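## Task

Move the levers of the breakers labelled 1 and 4 to the on (up) position while every other breaker stays as it was at the start; the levers must stay up by themselves, not only because the robot is holding them.

## Robot and tools

Robot: one six-joint arm with a two-finger parallel gripper. A flat block about 9 cm long projects from the last joint's axis toward the gripper's -y side and rotates along with the gripper, so keep it clear of the breaker panel. The fingers point along the gripper's +z axis and close along its x axis. The reported hand position is the midpoint between the finger pads; the fingertips extend 17.5 mm past it. Rotating only the last joint moves that midpoint around a circle of 25 mm radius.

Scene frame: origin on the table surface directly under the arm base, +z up, +x forward, +y to the left when facing along +x. The base may be slightly tilted against the table. The state line reports end_effector_position (metres), end_effector_quat_wxyz, and linear (m/s) and angular (rad/s) velocities in this frame; the printed position gets less accurate at long reach.

Tool execute_actions, argument actions: a list holding one item or nothing. An empty list ({"actions": []}) just reports the current state. An item with "rows" (1 to 15 rows) and optional "steps" (1 to 15, default 15) is a motion; each control step lasts 1/30 s, one row per step, with the final row held for any leftover steps. An item with only "steps" (up to 300) is a pause with no new command, counted from the previous result. Optional "pictures" (true/false) chooses whether camera images come back.

Each row is a single flat list of 9 numbers for the one arm, in this order: shoulder_pan, shoulder_lift, elbow, wrist_1, wrist_2, wrist_3, gripper position, gripper force_limit, gripper speed. The first six are absolute joint target angles in radians, in the same form as the Joint positions line, not offsets. Stated ranges: pan -3.142 to 3.142; lift -6.283 to 6.283; elbow 0.000 to 3.142; wrists 1-3 each -6.283 to 6.283. A call is rejected (nothing sent) if a target lies beyond a range end by over 0.010 rad and is also farther out than the joint's current angle. True ends may differ from the stated ones by up to 0.010 rad; targets beyond them are clipped, and a "joint sent to its limit" line may appear (possibly referring to an earlier motion still running). Its absence does not prove there is more room.

The last three row values are scaled from -1 to 1. Gripper position: +1 is fully open (50 mm gap), pads meet near -0.65; send -1 to grasp so the fingers close until blocked. force_limit: per-pad force about 20 N at -1, 102 N at 0, 185 N at +1 (actual may run ~17 % higher). speed: gap change of 20 mm/s at -1, 85 at 0, 150 at +1. Changes to force or speed only apply once a new position value (differing by 0.01 or more) is sent; to soften a grip, open first.

Motion limits: commands are smoothed with roughly 0.17 s lag; per step each joint target is clamped to within 0.575 rad of its measured angle, and if targets would move the hand more than 100 mm from where it is, all are pulled back proportionally. After big moves the arm may still be travelling when the result arrives. Between calls (including while you are composing a reply, since the simulation keeps running) the arm keeps heading to the last row sent, until it nearly stops or a step is HELD; further pressing needs a new action.

Result lines: Joint positions / Joint velocities in column order (rad, rad/s). Wrist force and Wrist torque [x y z] in the gripper's own axes from a flange sensor; when pushing a surface the force points back into the arm. Offsets up to about 4 N, noise up to about 2.4 N, saturation near 50 N per axis, no zeroing; "no reading" is normal at the start. object_status: 0 moving, 1 blocked while opening, 2 blocked while closing (a grasp), 3 reached target or pads met. position_measured in counts; gap ≈ (250 - position_measured) × 0.202 mm. "joint command not followed" means the clearance check altered or blocked targets (mount blocks and posts count as the arm). HELD marks steps where your row was not fully sent.

Faults to avoid: contact torque reaching a joint's limit (pan, lift, elbow 133 N m; each wrist 24.9 N m) or an external force of 150 N anywhere on the arm stops it for 10 s, abandons the rest of the call, and lets the arm yield. Holding loads heats motors: MOTOR HOT from 70 °C, and at 85 °C brakes engage until cooled (OVER-TEMPERATURE FAULT). Occasional brief disturbances may pull a held part or nudge loose items.

For the breakers, push each required lever upward gently with a fingertip or the closed gripper, then back away and confirm on camera that it stays up and that neighbouring levers are unchanged. Avoid slamming, hard shoves, knocking anything off the table, or dropping things.

Tool zoom_image: camera (one of cam_head_left, cam_head_right, cam_high, cam_low, cam_wrist) and region [x0, y0, x1, y1] in pixels of that camera's latest image, top-left origin, at most 504 by 504. Image sizes: cam_wrist 616x616, the others 672x504.

Tool finished_scene: scene (integer 1 or 2) ends the current scene irreversibly, grades it, and gives the next task. Call it only after the levers are confirmed up on their own. Replying without any tool call ends everything. When resuming, first send an empty actions list to learn the current scene and task.

Each tool is called after "Request:" as name(argument=value, ...) on one line, values as JSON.

## Session

Request:
execute_actions(actions=[])

Scene clock: 0.00 s of 4080.00 s.
end_effector_position=(+0.5588, +0.0840, +0.3747) position_measured=221 object_status=3 end_effector_quat_wxyz=(-0.131, +0.519, +0.652, -0.537) end_effector_velocity=(-0.000, +0.000, -0.000) end_effector_angular_velocity=(-0.001, -0.001, -0.001)
Joint positions: [ 0.115 -0.594  0.594 -0.368 -2.077  0.614]
Joint velocities: [ 0.     0.     0.    -0.001  0.     0.001]
Motor temperatures (°C, as the motors report them): [24 22 23 26 33 26]
Wrist force (N, on the end effector, along its own x y z axes, offset not removed): no reading
Wrist torque (N m, same axes, about the end effector's origin, offset not removed): no reading

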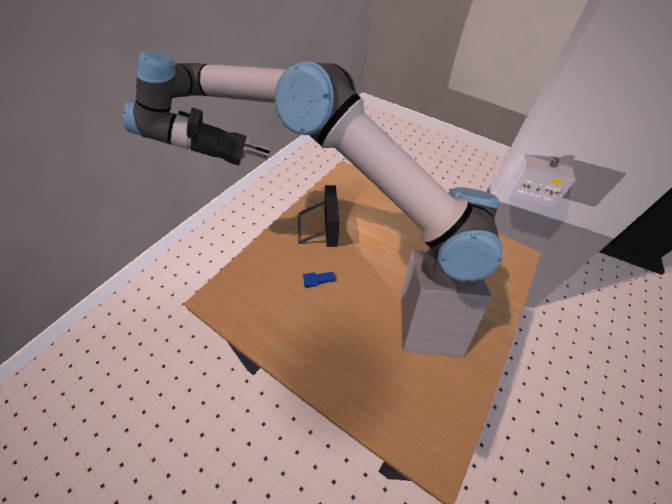

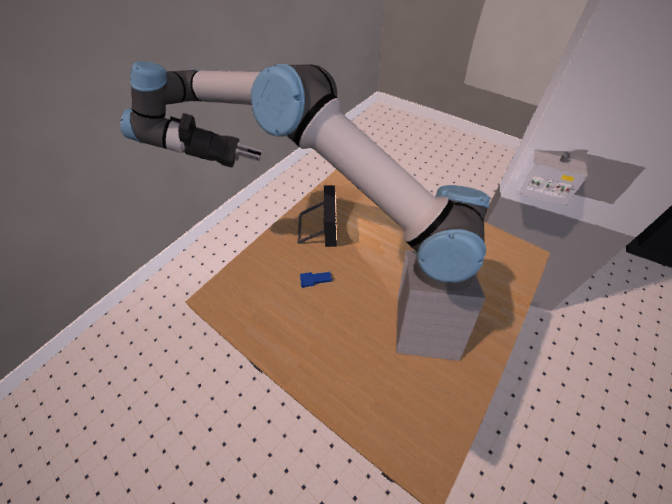

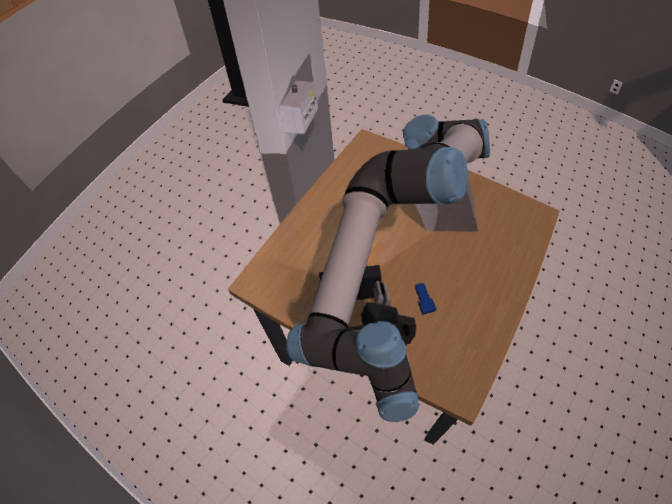

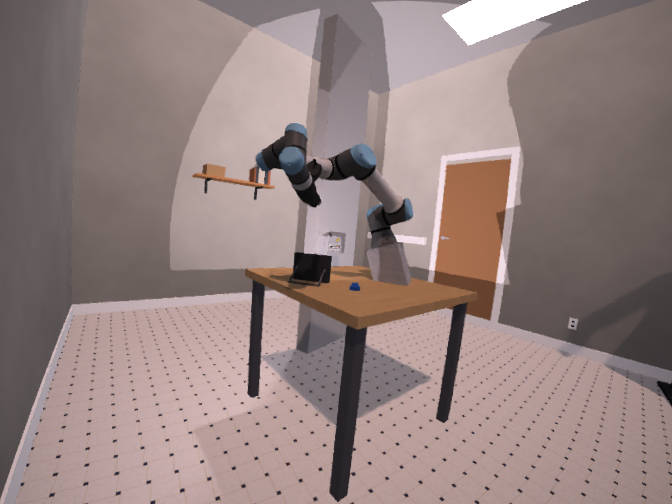

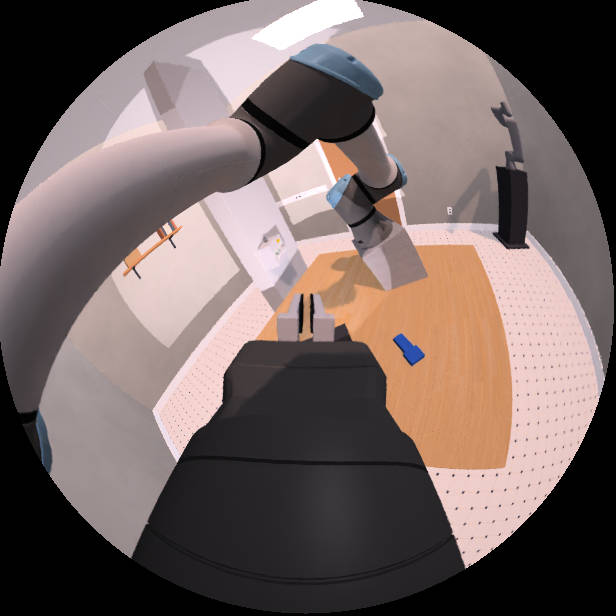

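Request:
zoom_image(camera="cam_head_left", region=[490, 140, 610, 230])

Request:
zoom_image(camera="cam_high", region=[240, 60, 360, 150])

Request:
zoom_image(camera="cam_low", region=[290, 210, 380, 280])

Region (490, 140, 610, 230) of cam_head_left's 672x504 image, scaled by 4.200, with more detail than that image has; it fills the top 378 rows of this view, and the rest is white.

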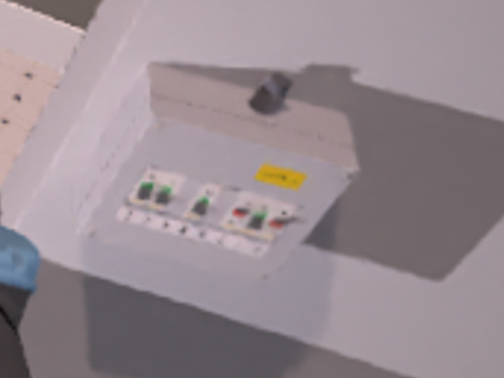

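Region (240, 60, 360, 150) of cam_high's 672x504 image, scaled by 4.200, with more detail than that image has; it fills the top 378 rows of this view, and the rest is white.

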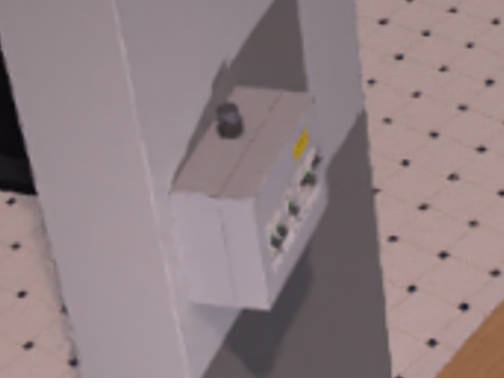

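Region (290, 210, 380, 280) of cam_low's 672x504 image, scaled by 5.600, with more detail than that image has.

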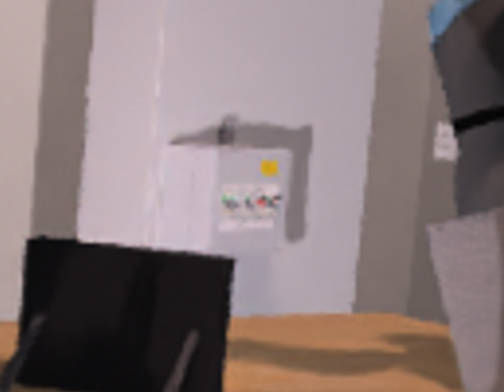

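Request:
execute_actions(actions=[{"rows": [[0.115,-1.9,2.2,-0.3,1.57,0.37,-1,0,0]], "steps": 15}], pictures=false)

Request:
execute_actions(actions=[{"steps": 60}], pictures=false)

Scene clock: 120.50 s of 4080.00 s.
end_effector_position=(+0.3792, +0.1073, +0.5596) position_measured=254 object_status=3 end_effector_quat_wxyz=(-0.368, +0.535, +0.573, -0.500) end_effector_velocity=(-0.440, +0.089, +0.370) end_effector_angular_velocity=(+0.357, +0.503, -0.964)
Joint positions: [ 0.115 -1.07   1.071 -0.324 -1.6    0.458]
Joint velocities: [ 0.    -1.137  1.135  0.057  1.124 -0.21 ]
Motor temperatures (°C, as the motors report them): [24 23 23 26 33 26]
Wrist force (N, on the end effector, along its own x y z axes, offset not removed): [-1.1 -0.6 -0.4]
Wrist torque (N m, same axes, about the end effector's origin, offset not removed): [-0.20 0.29 -0.28]
Steps of this call (steps 1 to 90: nothing new was sent; then 117.00 s passed at rest; steps 91 to 105: all 15 steps of this action). Readings (joint positions | what the end effector reports):
91: [0.115 -0.594 0.594 -0.368 -2.076 0.614] | position_measured=228 object_status=0
92: [0.115 -0.602 0.603 -0.364 -2.067 0.606] | position_measured=242 object_status=0
94: [0.115 -0.665 0.668 -0.355 -2.003 0.573] | position_measured=254 object_status=0
98: [0.115 -0.811 0.812 -0.341 -1.859 0.521] | position_measured=254 object_status=0
105: the state above

Scene clock: 122.50 s of 4080.00 s.
end_effector_position=(+0.5235, +0.1363, +0.5407) position_measured=254 object_status=3 end_effector_quat_wxyz=(+0.648, -0.394, +0.622, -0.198) end_effector_velocity=(+0.000, -0.003, -0.001) end_effector_angular_velocity=(-0.001, +0.004, -0.011)
Joint positions: [ 0.115 -1.9    2.2   -0.3    1.569  0.37 ]
Joint velocities: [ 0.    -0.     0.001 -0.     0.011  0.001]
Motor temperatures (°C, as the motors report them): [24 23 23 26 33 26]
Wrist force (N, on the end effector, along its own x y z axes, offset not removed): [-0.6 -0.9 -0.6]
Wrist torque (N m, same axes, about the end effector's origin, offset not removed): [-0.21 0.28 -0.26]
Steps of this call (steps 1 to 60: the robot went on to your last target). Readings (joint positions | what the end effector reports):
1: [0.115 -1.109 1.109 -0.322 -1.561 0.451] | position_measured=254 object_status=3
2: [0.115 -1.148 1.149 -0.320 -1.522 0.444] | position_measured=254 object_status=3
4: [0.115 -1.229 1.229 -0.317 -1.442 0.433] | position_measured=254 object_status=3
8: [0.115 -1.399 1.400 -0.312 -1.271 0.413] | position_measured=254 object_status=3
60: the state above

Request:
execute_actions(actions=[])

Scene clock: 242.50 s of 4080.00 s.
end_effector_position=(+0.5235, +0.1361, +0.5406) position_measured=254 object_status=3 end_effector_quat_wxyz=(+0.648, -0.394, +0.622, -0.198) end_effector_velocity=(-0.000, -0.000, -0.000) end_effector_angular_velocity=(-0.001, +0.000, -0.000)
Joint positions: [ 0.115 -1.9    2.2   -0.3    1.57   0.37 ]
Joint velocities: [-0.    -0.     0.001 -0.001  0.    -0.001]
Motor temperatures (°C, as the motors report them): [24 23 23 26 33 26]
Wrist force (N, on the end effector, along its own x y z axes, offset not removed): [-0.5 -0.5 -1.2]
Wrist torque (N m, same axes, about the end effector's origin, offset not removed): [-0.19 0.15 -0.22]
Steps of this call (steps 1 to 15: the robot went on to your last target; steps 16 to 90: nothing new was sent; then 117.00 s passed at rest). Readings (joint positions | what the end effector reports):
1: [0.115 -1.900 2.200 -0.300 1.569 0.370] | position_measured=254 object_status=3
2: [0.115 -1.900 2.200 -0.300 1.570 0.370] | position_measured=254 object_status=3
4: [0.115 -1.900 2.200 -0.300 1.570 0.370] | position_measured=254 object_status=3
8: [0.115 -1.900 2.200 -0.300 1.570 0.370] | position_measured=254 object_status=3
90: the state above
The arm was judged still, so your last target was given up. Only a new action makes it travel on or press farther. Fingers that are still opening or closing keep moving.

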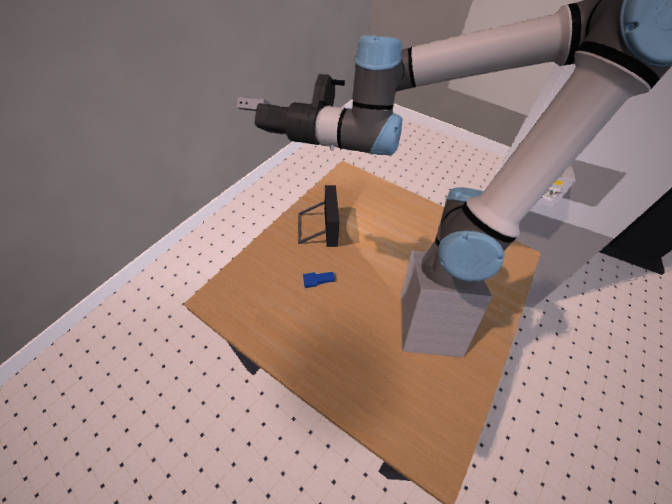

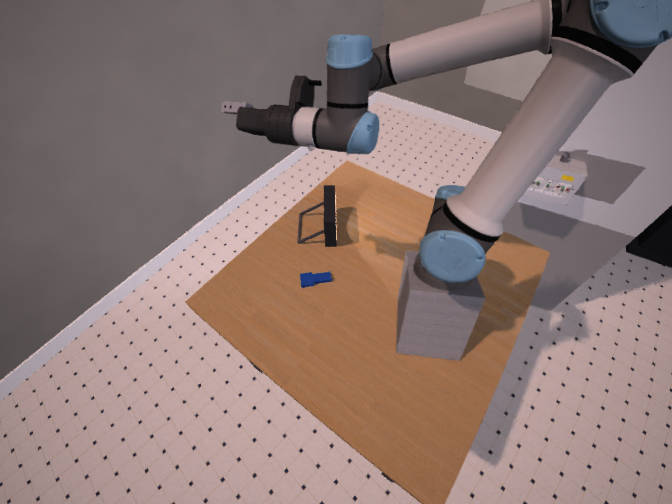

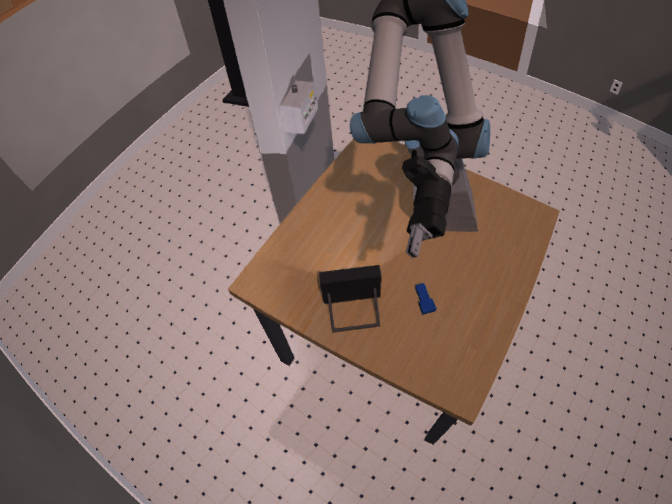

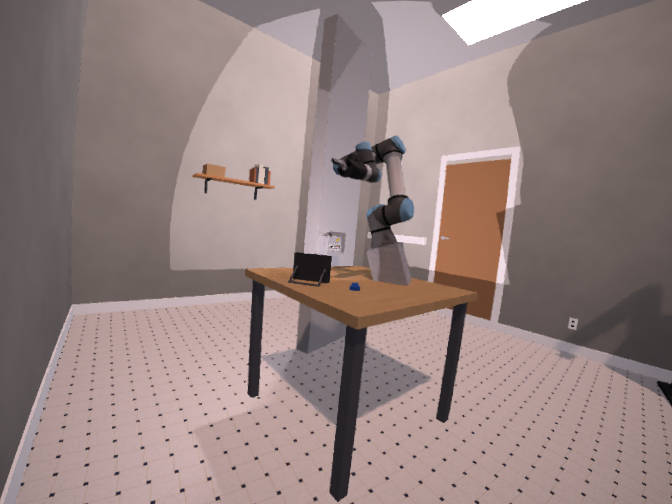

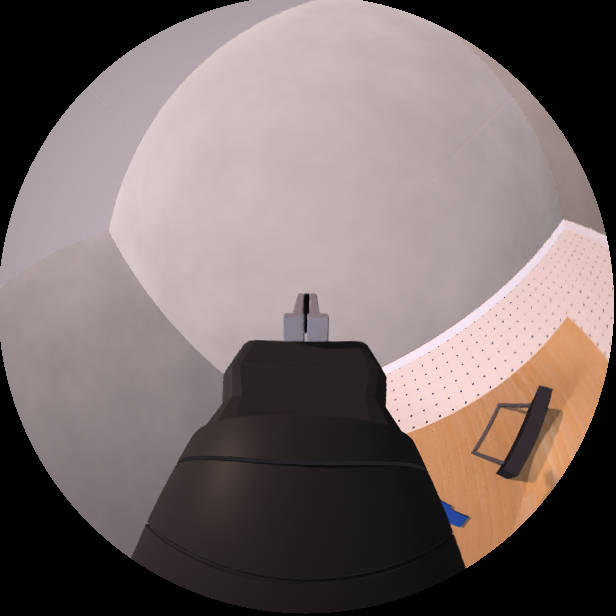

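Request:
execute_actions(actions=[{"rows": [[-0.95,-1.9,2.2,-0.3,2.5,0.21,-1,0,0]], "steps": 15}], pictures=false)

Request:
execute_actions(actions=[{"steps": 30}])

Scene clock: 363.00 s of 4080.00 s.
end_effector_position=(+0.5455, -0.1148, +0.4571) position_measured=254 object_status=3 end_effector_quat_wxyz=(+0.441, -0.256, +0.757, -0.408) end_effector_velocity=(-0.124, -0.560, -0.157) end_effector_angular_velocity=(-0.369, +0.528, -1.465)
Joint positions: [-0.236 -1.9    2.2   -0.3    1.922  0.288]
Joint velocities: [-0.803 -0.     0.001 -0.001  0.792 -0.122]
Motor temperatures (°C, as the motors report them): [25 23 23 26 33 26]
Wrist force (N, on the end effector, along its own x y z axes, offset not removed): [-1.3 0.8 -0.4]
Wrist torque (N m, same axes, about the end effector's origin, offset not removed): [0.04 0.30 -0.21]
Steps of this call (steps 1 to 90: nothing new was sent; then 117.00 s passed at rest; steps 91 to 105: all 15 steps of this action). Readings (joint positions | what the end effector reports):
91: [0.115 -1.900 2.200 -0.300 1.571 0.370] | position_measured=254 object_status=3
92: [0.106 -1.900 2.200 -0.300 1.579 0.364] | position_measured=254 object_status=3
94: [0.054 -1.900 2.200 -0.300 1.631 0.349] | position_measured=254 object_status=3
98: [-0.050 -1.900 2.200 -0.300 1.736 0.323] | position_measured=254 object_status=3
105: the state above

Scene clock: 364.00 s of 4080.00 s.
end_effector_position=(+0.4753, -0.2753, +0.4182) position_measured=254 object_status=3 end_effector_quat_wxyz=(+0.261, -0.137, +0.807, -0.512) end_effector_velocity=(-0.001, -0.001, +0.000) end_effector_angular_velocity=(-0.002, +0.002, -0.003)
Joint positions: [-0.496 -1.9    2.2   -0.3    2.152  0.256]
Joint velocities: [-0.003 -0.    -0.    -0.     0.001 -0.002]
Motor temperatures (°C, as the motors report them): [25 23 23 26 33 26]
Wrist force (N, on the end effector, along its own x y z axes, offset not removed): [-2.5 2.0 -0.5]
Wrist torque (N m, same axes, about the end effector's origin, offset not removed): [0.29 0.53 -0.19]
Steps of this call (steps 1 to 15: the robot went on to your last target; steps 16 to 30: nothing new was sent). Readings (joint positions | what the end effector reports):
1: [-0.264 -1.900 2.200 -0.300 1.949 0.284] | position_measured=254 object_status=3
2: [-0.291 -1.900 2.200 -0.300 1.977 0.280] | position_measured=254 object_status=3
4: [-0.347 -1.900 2.200 -0.300 2.030 0.273] | position_measured=254 object_status=3
8: [-0.466 -1.900 2.200 -0.300 2.128 0.259] | position_measured=254 object_status=3
10: [-0.502 -1.900 2.200 -0.300 2.153 0.256] | position_measured=254 object_status=3 HELD
11: [-0.499 -1.900 2.200 -0.300 2.153 0.256] | position_measured=254 object_status=3 HELD
12: [-0.498 -1.900 2.200 -0.300 2.152 0.256] | position_measured=254 object_status=3 HELD
13: [-0.497 -1.900 2.200 -0.300 2.152 0.256] | position_measured=254 object_status=3 HELD
14: [-0.496 -1.900 2.200 -0.300 2.152 0.256] | position_measured=254 object_status=3 HELD
15: [-0.496 -1.900 2.200 -0.300 2.152 0.256] | position_measured=254 object_status=3 HELD
30: the state above
A step was HELD (marked above), so your last target was given up. The arm can still carry out the HELD step.
joint command not followed: on one or more control steps a check withheld the commanded joint targets, and the robot was not sent them on those steps.
cause: the commanded joint targets would bring two parts of the arm too close to each other (its gripper and another part of the arm, with joints 5 (wrist 2) and 6 (wrist 3) between them); next, command targets that bring no two parts of the arm closer together.

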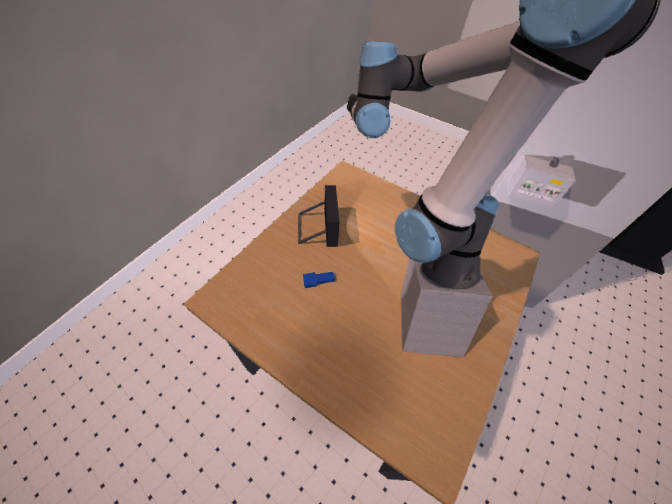

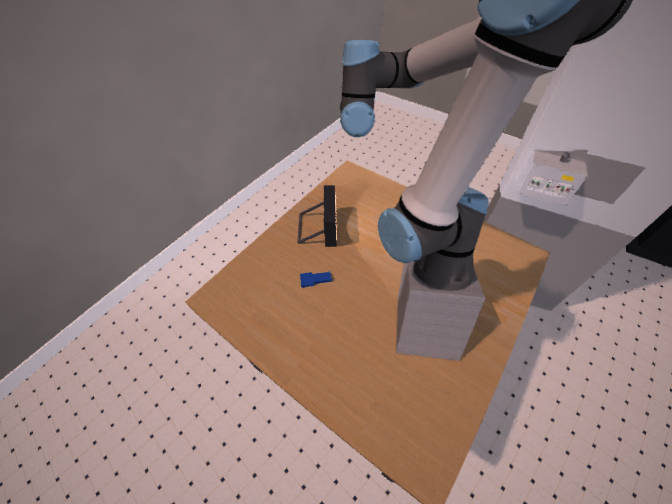

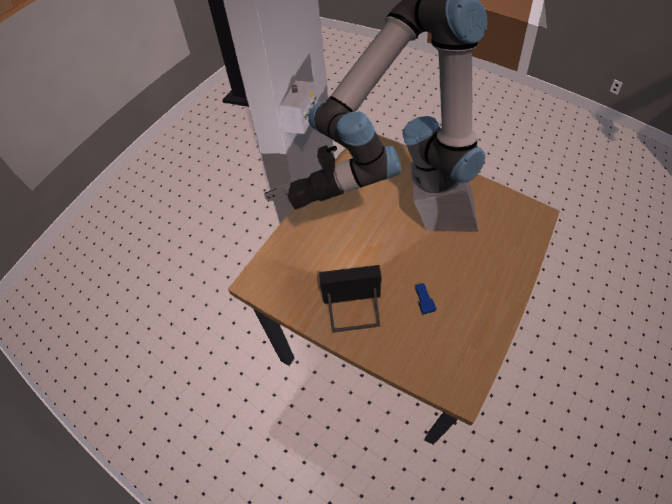

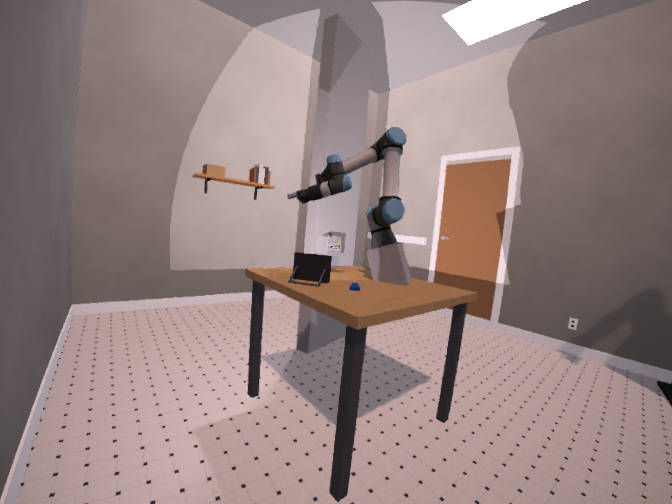

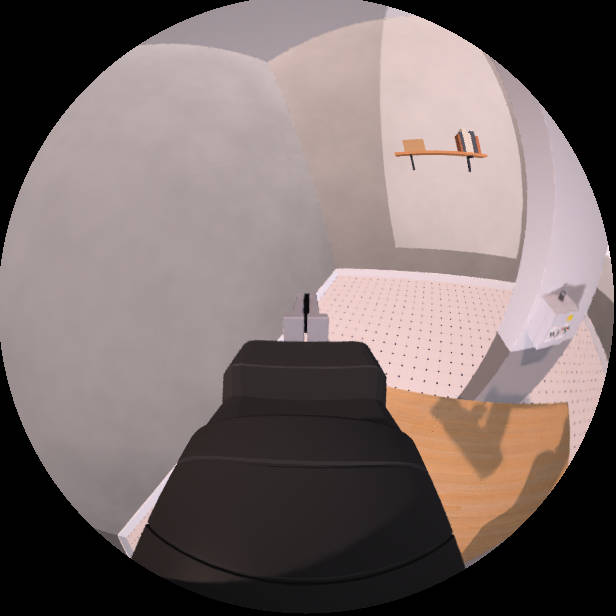

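Request:
zoom_image(camera="cam_wrist", region=[500, 270, 616, 370])

Request:
zoom_image(camera="cam_head_right", region=[510, 140, 610, 215])

Region (500, 270, 616, 370) of cam_wrist's 616x616 image, scaled by 4.345, with more detail than that image has; it fills the top 434 rows of this view, and the rest is white.

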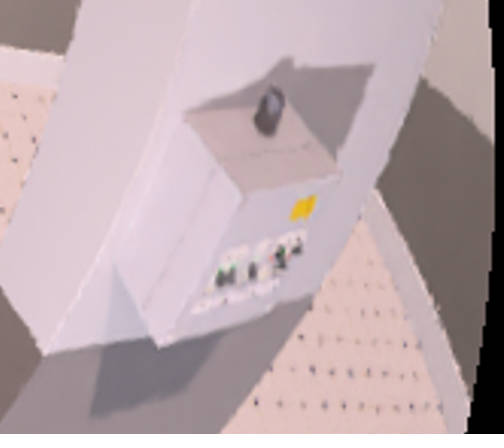

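Region (510, 140, 610, 215) of cam_head_right's 672x504 image, scaled by 5.040, with more detail than that image has; it fills the top 378 rows of this view, and the rest is white.

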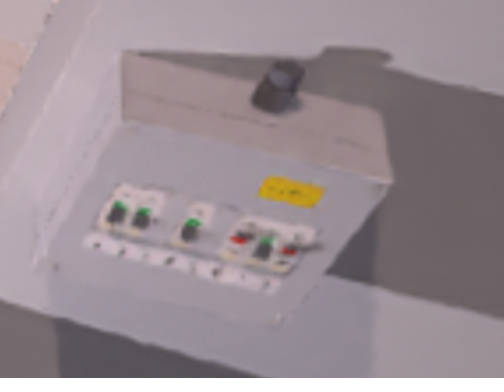

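Request:
execute_actions(actions=[{"rows": [[-0.8,-2.063,2.65,-0.822,2.035,0.174,-1,0,0]], "steps": 15}], pictures=false)

Request:
execute_actions(actions=[{"rows": [[-1.676,-2.063,2.65,-0.822,2.035,0.174,-1,0,0]], "steps": 15}], pictures=false)

Request:
execute_actions(actions=[{"steps": 30}])

Scene clock: 484.50 s of 4080.00 s.
end_effector_position=(+0.4672, -0.2791, +0.4128) position_measured=254 object_status=3 end_effector_quat_wxyz=(+0.259, -0.131, +0.804, -0.519) end_effector_velocity=(-0.044, -0.019, -0.029) end_effector_angular_velocity=(-0.059, -0.029, -0.071)
Joint positions: [-0.517 -1.911  2.231 -0.335  2.144  0.25 ]
Joint velocities: [-0.11  -0.059  0.164 -0.186 -0.043 -0.029]
Motor temperatures (°C, as the motors report them): [25 23 23 26 33 26]
Wrist force (N, on the end effector, along its own x y z axes, offset not removed): [0.5 1.3 -1.8]
Wrist torque (N m, same axes, about the end effector's origin, offset not removed): [0.08 0.15 -0.30]
Steps of this call (steps 1 to 90: nothing new was sent; then 117.00 s passed at rest; steps 91 to 105: all 15 steps of this action). Readings (joint positions | what the end effector reports):
91: [-0.496 -1.900 2.200 -0.300 2.152 0.256] | position_measured=254 object_status=3
92: [-0.497 -1.900 2.200 -0.300 2.152 0.256] | position_measured=254 object_status=3
94: [-0.497 -1.900 2.201 -0.301 2.152 0.256] | position_measured=254 object_status=3
98: [-0.500 -1.902 2.205 -0.306 2.151 0.255] | position_measured=254 object_status=3
105: the state above

Scene clock: 485.00 s of 4080.00 s.
end_effector_position=(+0.4385, -0.3029, +0.3975) position_measured=254 object_status=3 end_effector_quat_wxyz=(+0.239, -0.107, +0.799, -0.542) end_effector_velocity=(-0.062, -0.054, -0.029) end_effector_angular_velocity=(-0.070, +0.013, -0.163)
Joint positions: [-0.608 -1.937  2.303 -0.419  2.125  0.237]
Joint velocities: [-0.199 -0.046  0.126 -0.145 -0.032 -0.022]
Motor temperatures (°C, as the motors report them): [25 23 23 26 33 26]
Wrist force (N, on the end effector, along its own x y z axes, offset not removed): [0.6 0.4 -0.4]
Wrist torque (N m, same axes, about the end effector's origin, offset not removed): [0.02 0.03 -0.36]
Steps of this call (steps 1 to 15: all 15 steps of this action). Readings (joint positions | what the end effector reports):
1: [-0.521 -1.913 2.236 -0.342 2.143 0.249] | position_measured=254 object_status=3
2: [-0.525 -1.915 2.242 -0.348 2.141 0.248] | position_measured=254 object_status=3
4: [-0.536 -1.919 2.252 -0.360 2.139 0.246] | position_measured=254 object_status=3
8: [-0.561 -1.926 2.271 -0.383 2.134 0.243] | position_measured=254 object_status=3
15: the state above

Scene clock: 486.00 s of 4080.00 s.
end_effector_position=(+0.3733, -0.3542, +0.3739) position_measured=254 object_status=3 end_effector_quat_wxyz=(+0.179, -0.054, +0.788, -0.586) end_effector_velocity=(-0.067, -0.046, -0.019) end_effector_angular_velocity=(-0.064, +0.037, -0.168)
Joint positions: [-0.811 -1.976  2.411 -0.544  2.097  0.218]
Joint velocities: [-0.201 -0.032  0.089 -0.101 -0.024 -0.016]
Motor temperatures (°C, as the motors report them): [25 23 23 26 33 26]
Wrist force (N, on the end effector, along its own x y z axes, offset not removed): [2.8 0.9 -0.5]
Wrist torque (N m, same axes, about the end effector's origin, offset not removed): [0.04 -0.38 -0.21]
Steps of this call (steps 1 to 30: the robot went on to your last target). Readings (joint positions | what the end effector reports):
1: [-0.614 -1.939 2.307 -0.424 2.124 0.236] | position_measured=254 object_status=3
2: [-0.621 -1.940 2.311 -0.429 2.123 0.236] | position_measured=254 object_status=3
4: [-0.635 -1.943 2.320 -0.439 2.121 0.234] | position_measured=254 object_status=3
8: [-0.662 -1.949 2.336 -0.457 2.117 0.231] | position_measured=254 object_status=3
30: the state above

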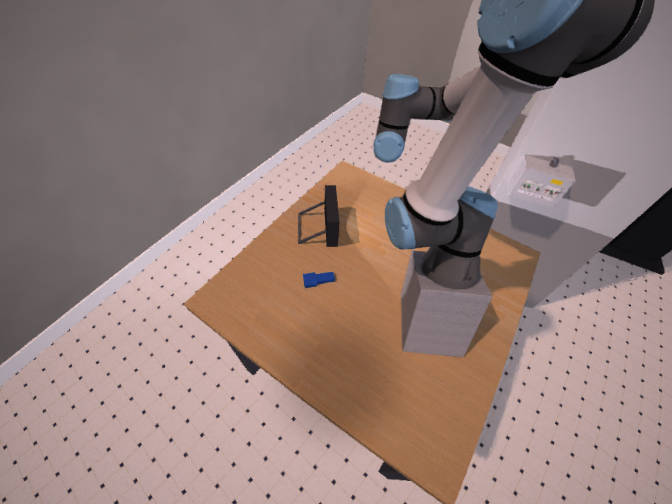

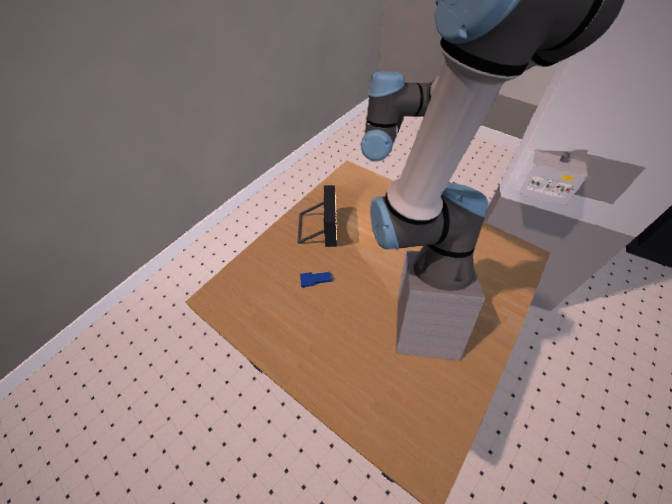

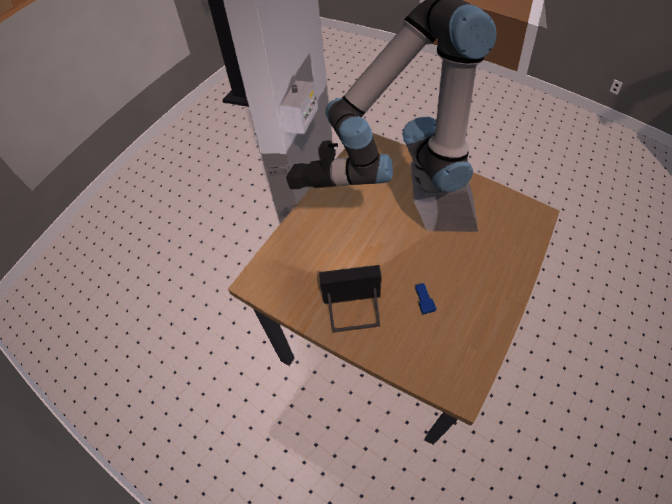

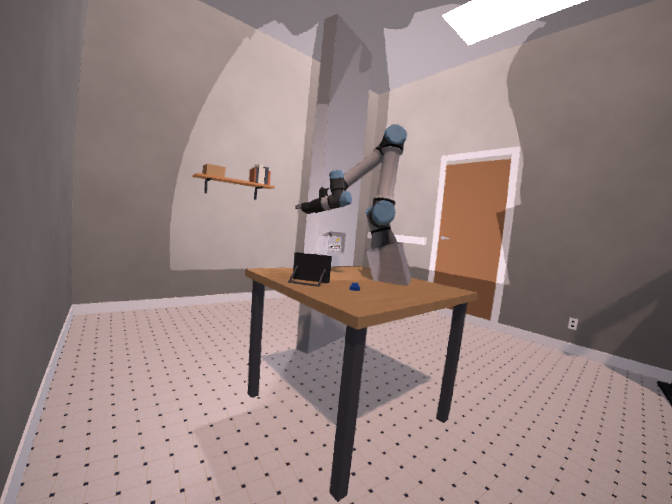

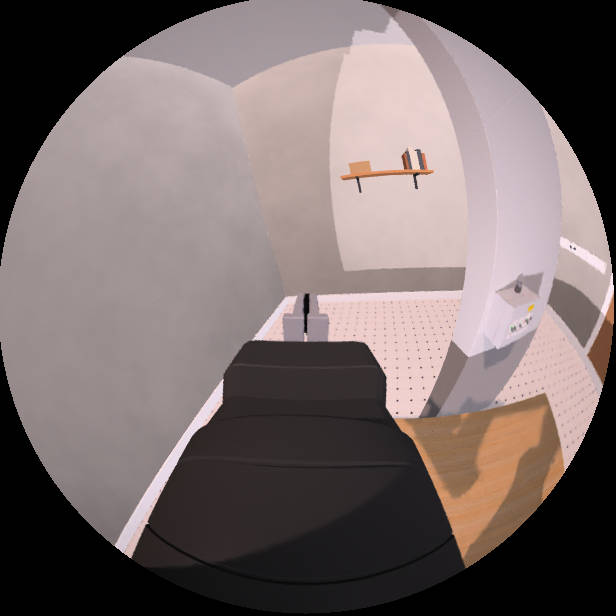

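Request:
execute_actions(actions=[{"steps": 60}], pictures=false)

Scene clock: 491.80 s of 4080.00 s.
end_effector_position=(+0.0594, -0.4510, +0.3598) position_measured=254 object_status=3 end_effector_quat_wxyz=(-0.145, +0.145, +0.693, -0.692) end_effector_velocity=(-0.000, -0.001, +0.001) end_effector_angular_velocity=(-0.002, -0.001, -0.001)
Joint positions: [-1.676 -2.063  2.65  -0.822  2.035  0.174]
Joint velocities: [-0.001 -0.    -0.002  0.     0.     0.001]
Motor temperatures (°C, as the motors report them): [25 23 23 26 33 26]
Wrist force (N, on the end effector, along its own x y z axes, offset not removed): [-0.2 0.9 -1.5]
Wrist torque (N m, same axes, about the end effector's origin, offset not removed): [0.09 0.15 -0.26]
Steps of this call (steps 1 to 150: the robot went on to your last target; steps 151 to 174: nothing new was sent). Readings (joint positions | what the end effector reports):
1: [-0.818 -1.977 2.413 -0.548 2.097 0.217] | position_measured=254 object_status=3
2: [-0.825 -1.978 2.416 -0.551 2.096 0.216] | position_measured=254 object_status=3
4: [-0.838 -1.980 2.422 -0.558 2.094 0.215] | position_measured=254 object_status=3
8: [-0.865 -1.984 2.433 -0.570 2.091 0.213] | position_measured=254 object_status=3
174: the state above
The arm was judged still, so your last target was given up. Only a new action makes it travel on or press farther. Fingers that are still opening or closing keep moving.

The kinematic model matches well (predicted 0.06, −0.45, 0.36). Now I'll look at the box.

Request:
execute_actions(actions=[])

Scene clock: 493.40 s of 4080.00 s.
end_effector_position=(+0.0594, -0.4510, +0.3598) position_measured=254 object_status=3 end_effector_quat_wxyz=(-0.145, +0.145, +0.693, -0.692) end_effector_velocity=(-0.000, -0.000, +0.000) end_effector_angular_velocity=(-0.001, +0.001, +0.000)
Joint positions: [-1.676 -2.063  2.65  -0.822  2.035  0.174]
Joint velocities: [-0.001 -0.    -0.001 -0.001 -0.001 -0.001]
Motor temperatures (°C, as the motors report them): [25 23 23 26 33 26]
Wrist force (N, on the end effector, along its own x y z axes, offset not removed): [-1.5 0.5 -1.4]
Wrist torque (N m, same axes, about the end effector's origin, offset not removed): [0.01 0.32 -0.19]
Steps of this call (steps 1 to 48: nothing new was sent). Readings (joint positions | what the end effector reports):
1: [-1.676 -2.063 2.650 -0.822 2.035 0.174] | position_measured=254 object_status=3
2: [-1.676 -2.063 2.650 -0.822 2.035 0.174] | position_measured=254 object_status=3
4: [-1.676 -2.063 2.650 -0.822 2.035 0.174] | position_measured=254 object_status=3
8: [-1.676 -2.063 2.650 -0.822 2.035 0.174] | position_measured=254 object_status=3
48: the state above

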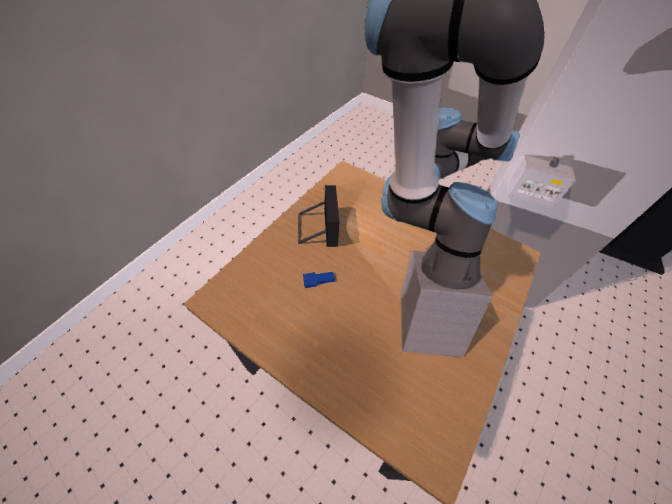

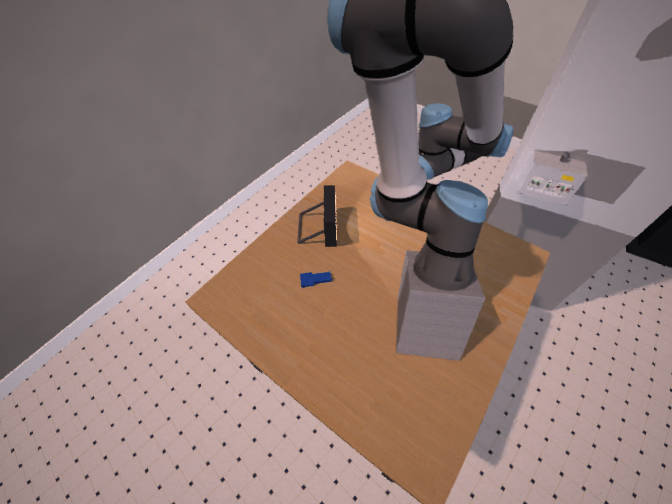

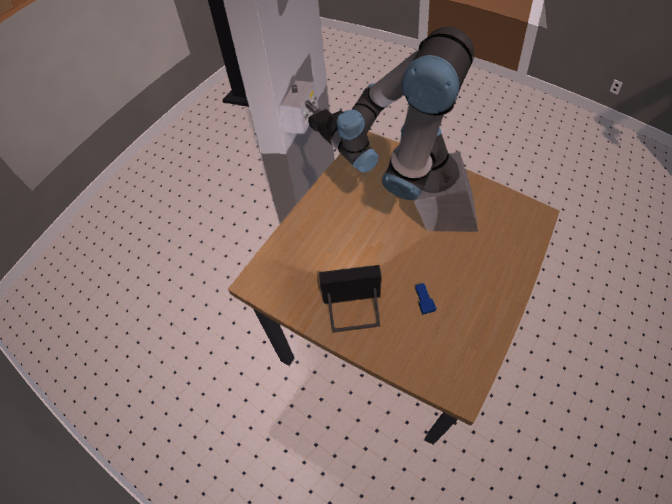

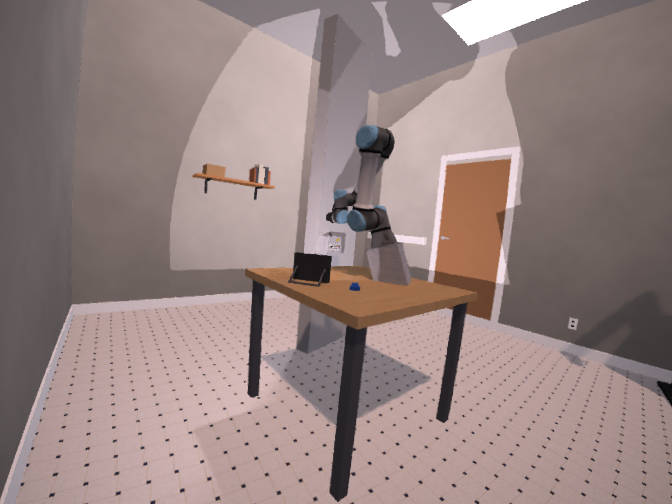

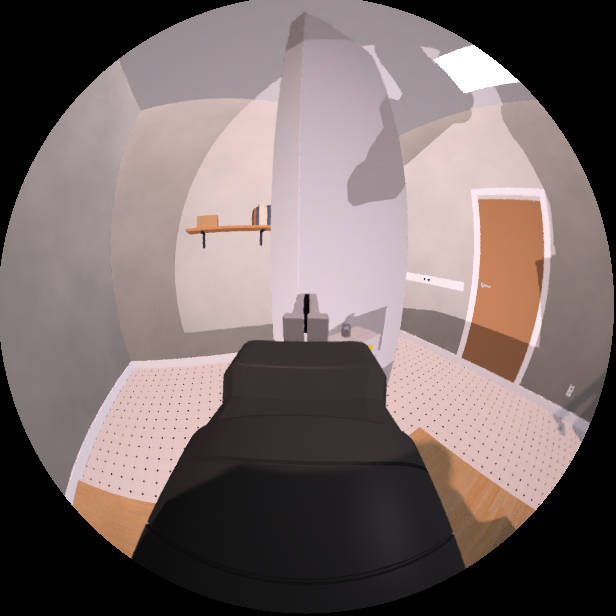

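Request:
zoom_image(camera="cam_high", region=[250, 60, 390, 190])

Request:
zoom_image(camera="cam_low", region=[290, 180, 420, 290])

Request:
zoom_image(camera="cam_wrist", region=[250, 270, 430, 390])

Region (250, 60, 390, 190) of cam_high's 672x504 image, scaled by 3.600, with more detail than that image has; it fills the top 468 rows of this view, and the rest is white.

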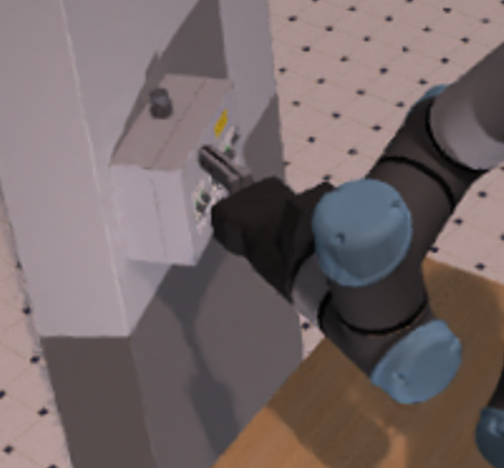

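Region (290, 180, 420, 290) of cam_low's 672x504 image, scaled by 3.877, with more detail than that image has; it fills the top 426 rows of this view, and the rest is white.

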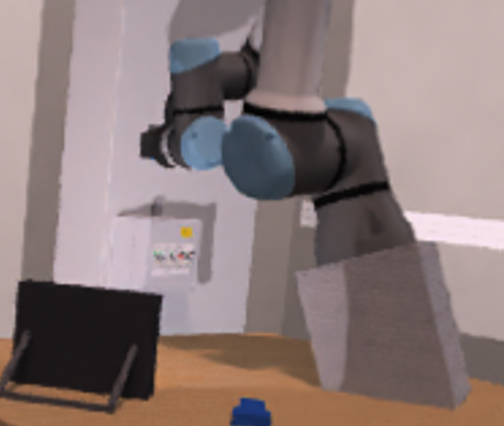

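Region (250, 270, 430, 390) of cam_wrist's 616x616 image, scaled by 2.800, with more detail than that image has.

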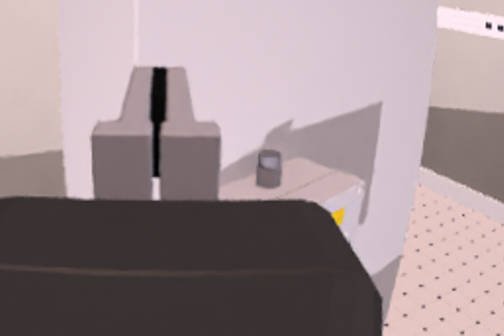

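Request:
execute_actions(actions=[{"rows": [[-1.696,-1.146,2.693,-1.78,2.016,0.179,-1,0,0]], "steps": 15}], pictures=false)

Request:
execute_actions(actions=[{"steps": 30}])

Scene clock: 613.90 s of 4080.00 s.
end_effector_position=(+0.0306, -0.4633, +0.1980) position_measured=254 object_status=3 end_effector_quat_wxyz=(-0.147, +0.145, +0.696, -0.688) end_effector_velocity=(-0.017, +0.027, -0.098) end_effector_angular_velocity=(-0.106, -0.004, +0.018)
Joint positions: [-1.696 -1.21   2.692 -1.705  2.016  0.179]
Joint velocities: [-0.002  0.703  0.009 -0.819 -0.003  0.   ]
Motor temperatures (°C, as the motors report them): [25 23 23 26 33 26]
Wrist force (N, on the end effector, along its own x y z axes, offset not removed): [-1.0 1.9 -1.5]
Wrist torque (N m, same axes, about the end effector's origin, offset not removed): [0.17 0.32 -0.19]
Steps of this call (steps 1 to 90: nothing new was sent; then 117.00 s passed at rest; steps 91 to 105: all 15 steps of this action). Readings (joint positions | what the end effector reports):
91: [-1.676 -2.063 2.650 -0.823 2.035 0.174] | position_measured=254 object_status=3
92: [-1.679 -2.054 2.655 -0.832 2.032 0.174] | position_measured=254 object_status=3
94: [-1.685 -1.977 2.670 -0.908 2.026 0.176] | position_measured=254 object_status=3
98: [-1.693 -1.679 2.685 -1.206 2.019 0.178] | position_measured=254 object_status=3
105: the state above

Scene clock: 614.90 s of 4080.00 s.
end_effector_position=(+0.0290, -0.4606, +0.1894) position_measured=254 object_status=3 end_effector_quat_wxyz=(-0.145, +0.145, +0.692, -0.692) end_effector_velocity=(+0.000, +0.000, +0.000) end_effector_angular_velocity=(+0.001, +0.000, +0.001)
Joint positions: [-1.696 -1.146  2.693 -1.78   2.016  0.179]
Joint velocities: [ 0.    -0.     0.001 -0.    -0.001 -0.   ]
Motor temperatures (°C, as the motors report them): [25 23 23 26 33 26]
Wrist force (N, on the end effector, along its own x y z axes, offset not removed): [-0.5 0.3 -1.9]
Wrist torque (N m, same axes, about the end effector's origin, offset not removed): [-0.10 0.15 -0.13]
Steps of this call (steps 1 to 30: the robot went on to your last target). Readings (joint positions | what the end effector reports):
1: [-1.696 -1.191 2.693 -1.728 2.016 0.179] | position_measured=254 object_status=3
2: [-1.696 -1.177 2.693 -1.744 2.016 0.179] | position_measured=254 object_status=3
4: [-1.696 -1.161 2.693 -1.763 2.016 0.179] | position_measured=254 object_status=3
8: [-1.696 -1.150 2.693 -1.776 2.016 0.179] | position_measured=254 object_status=3
30: the state above
The arm was judged still, so your last target was given up. Only a new action makes it travel on or press farther. Fingers that are still opening or closing keep moving.

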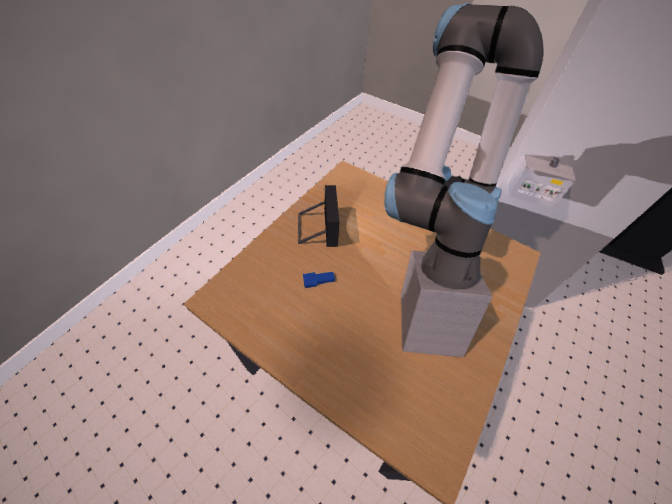

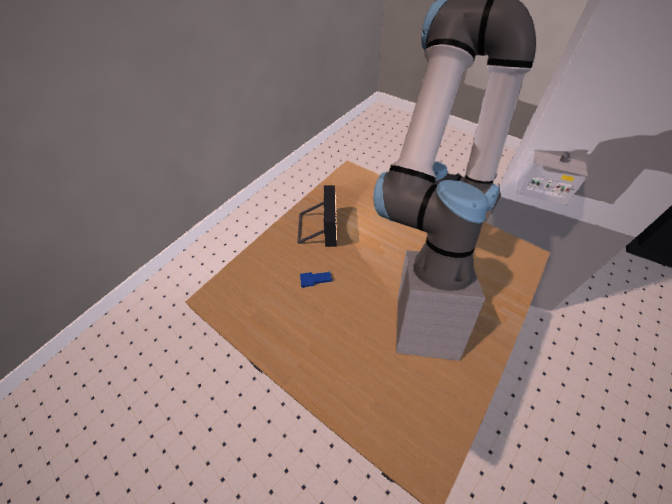

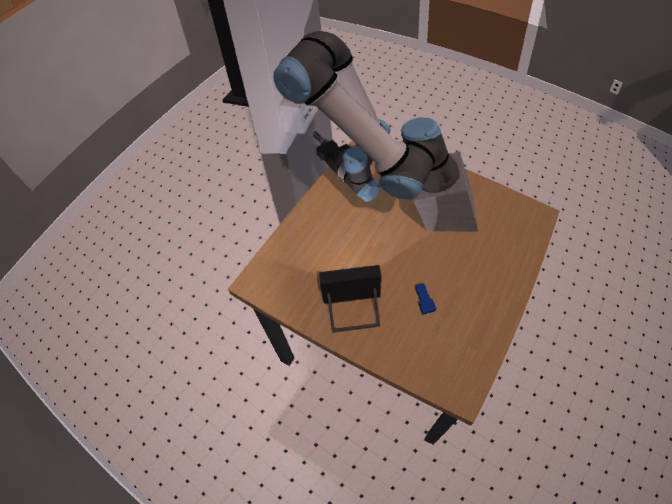

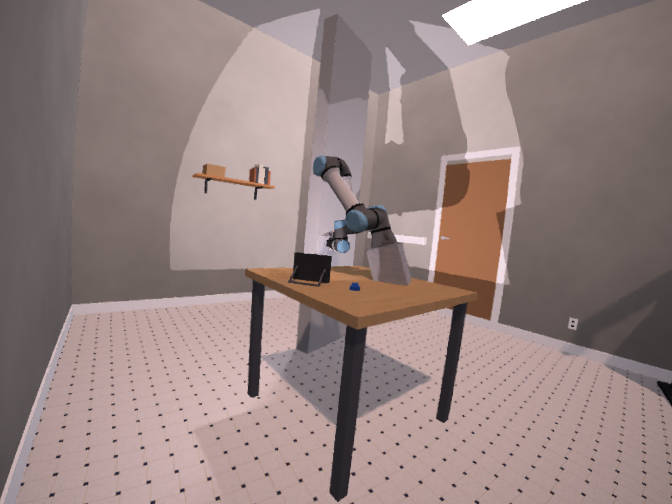

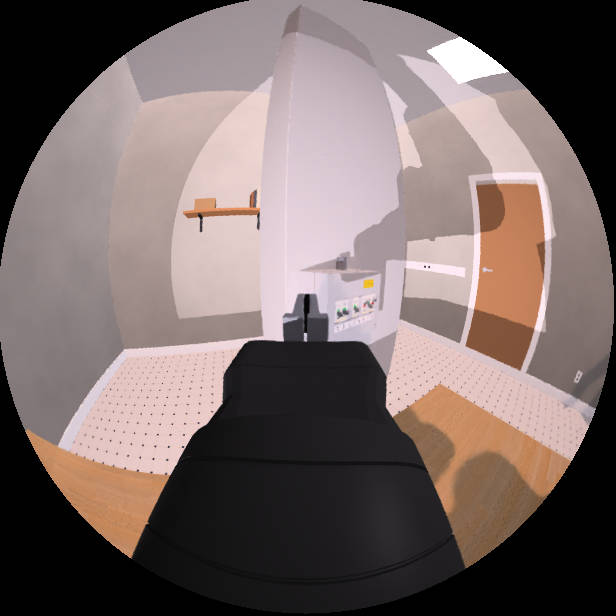

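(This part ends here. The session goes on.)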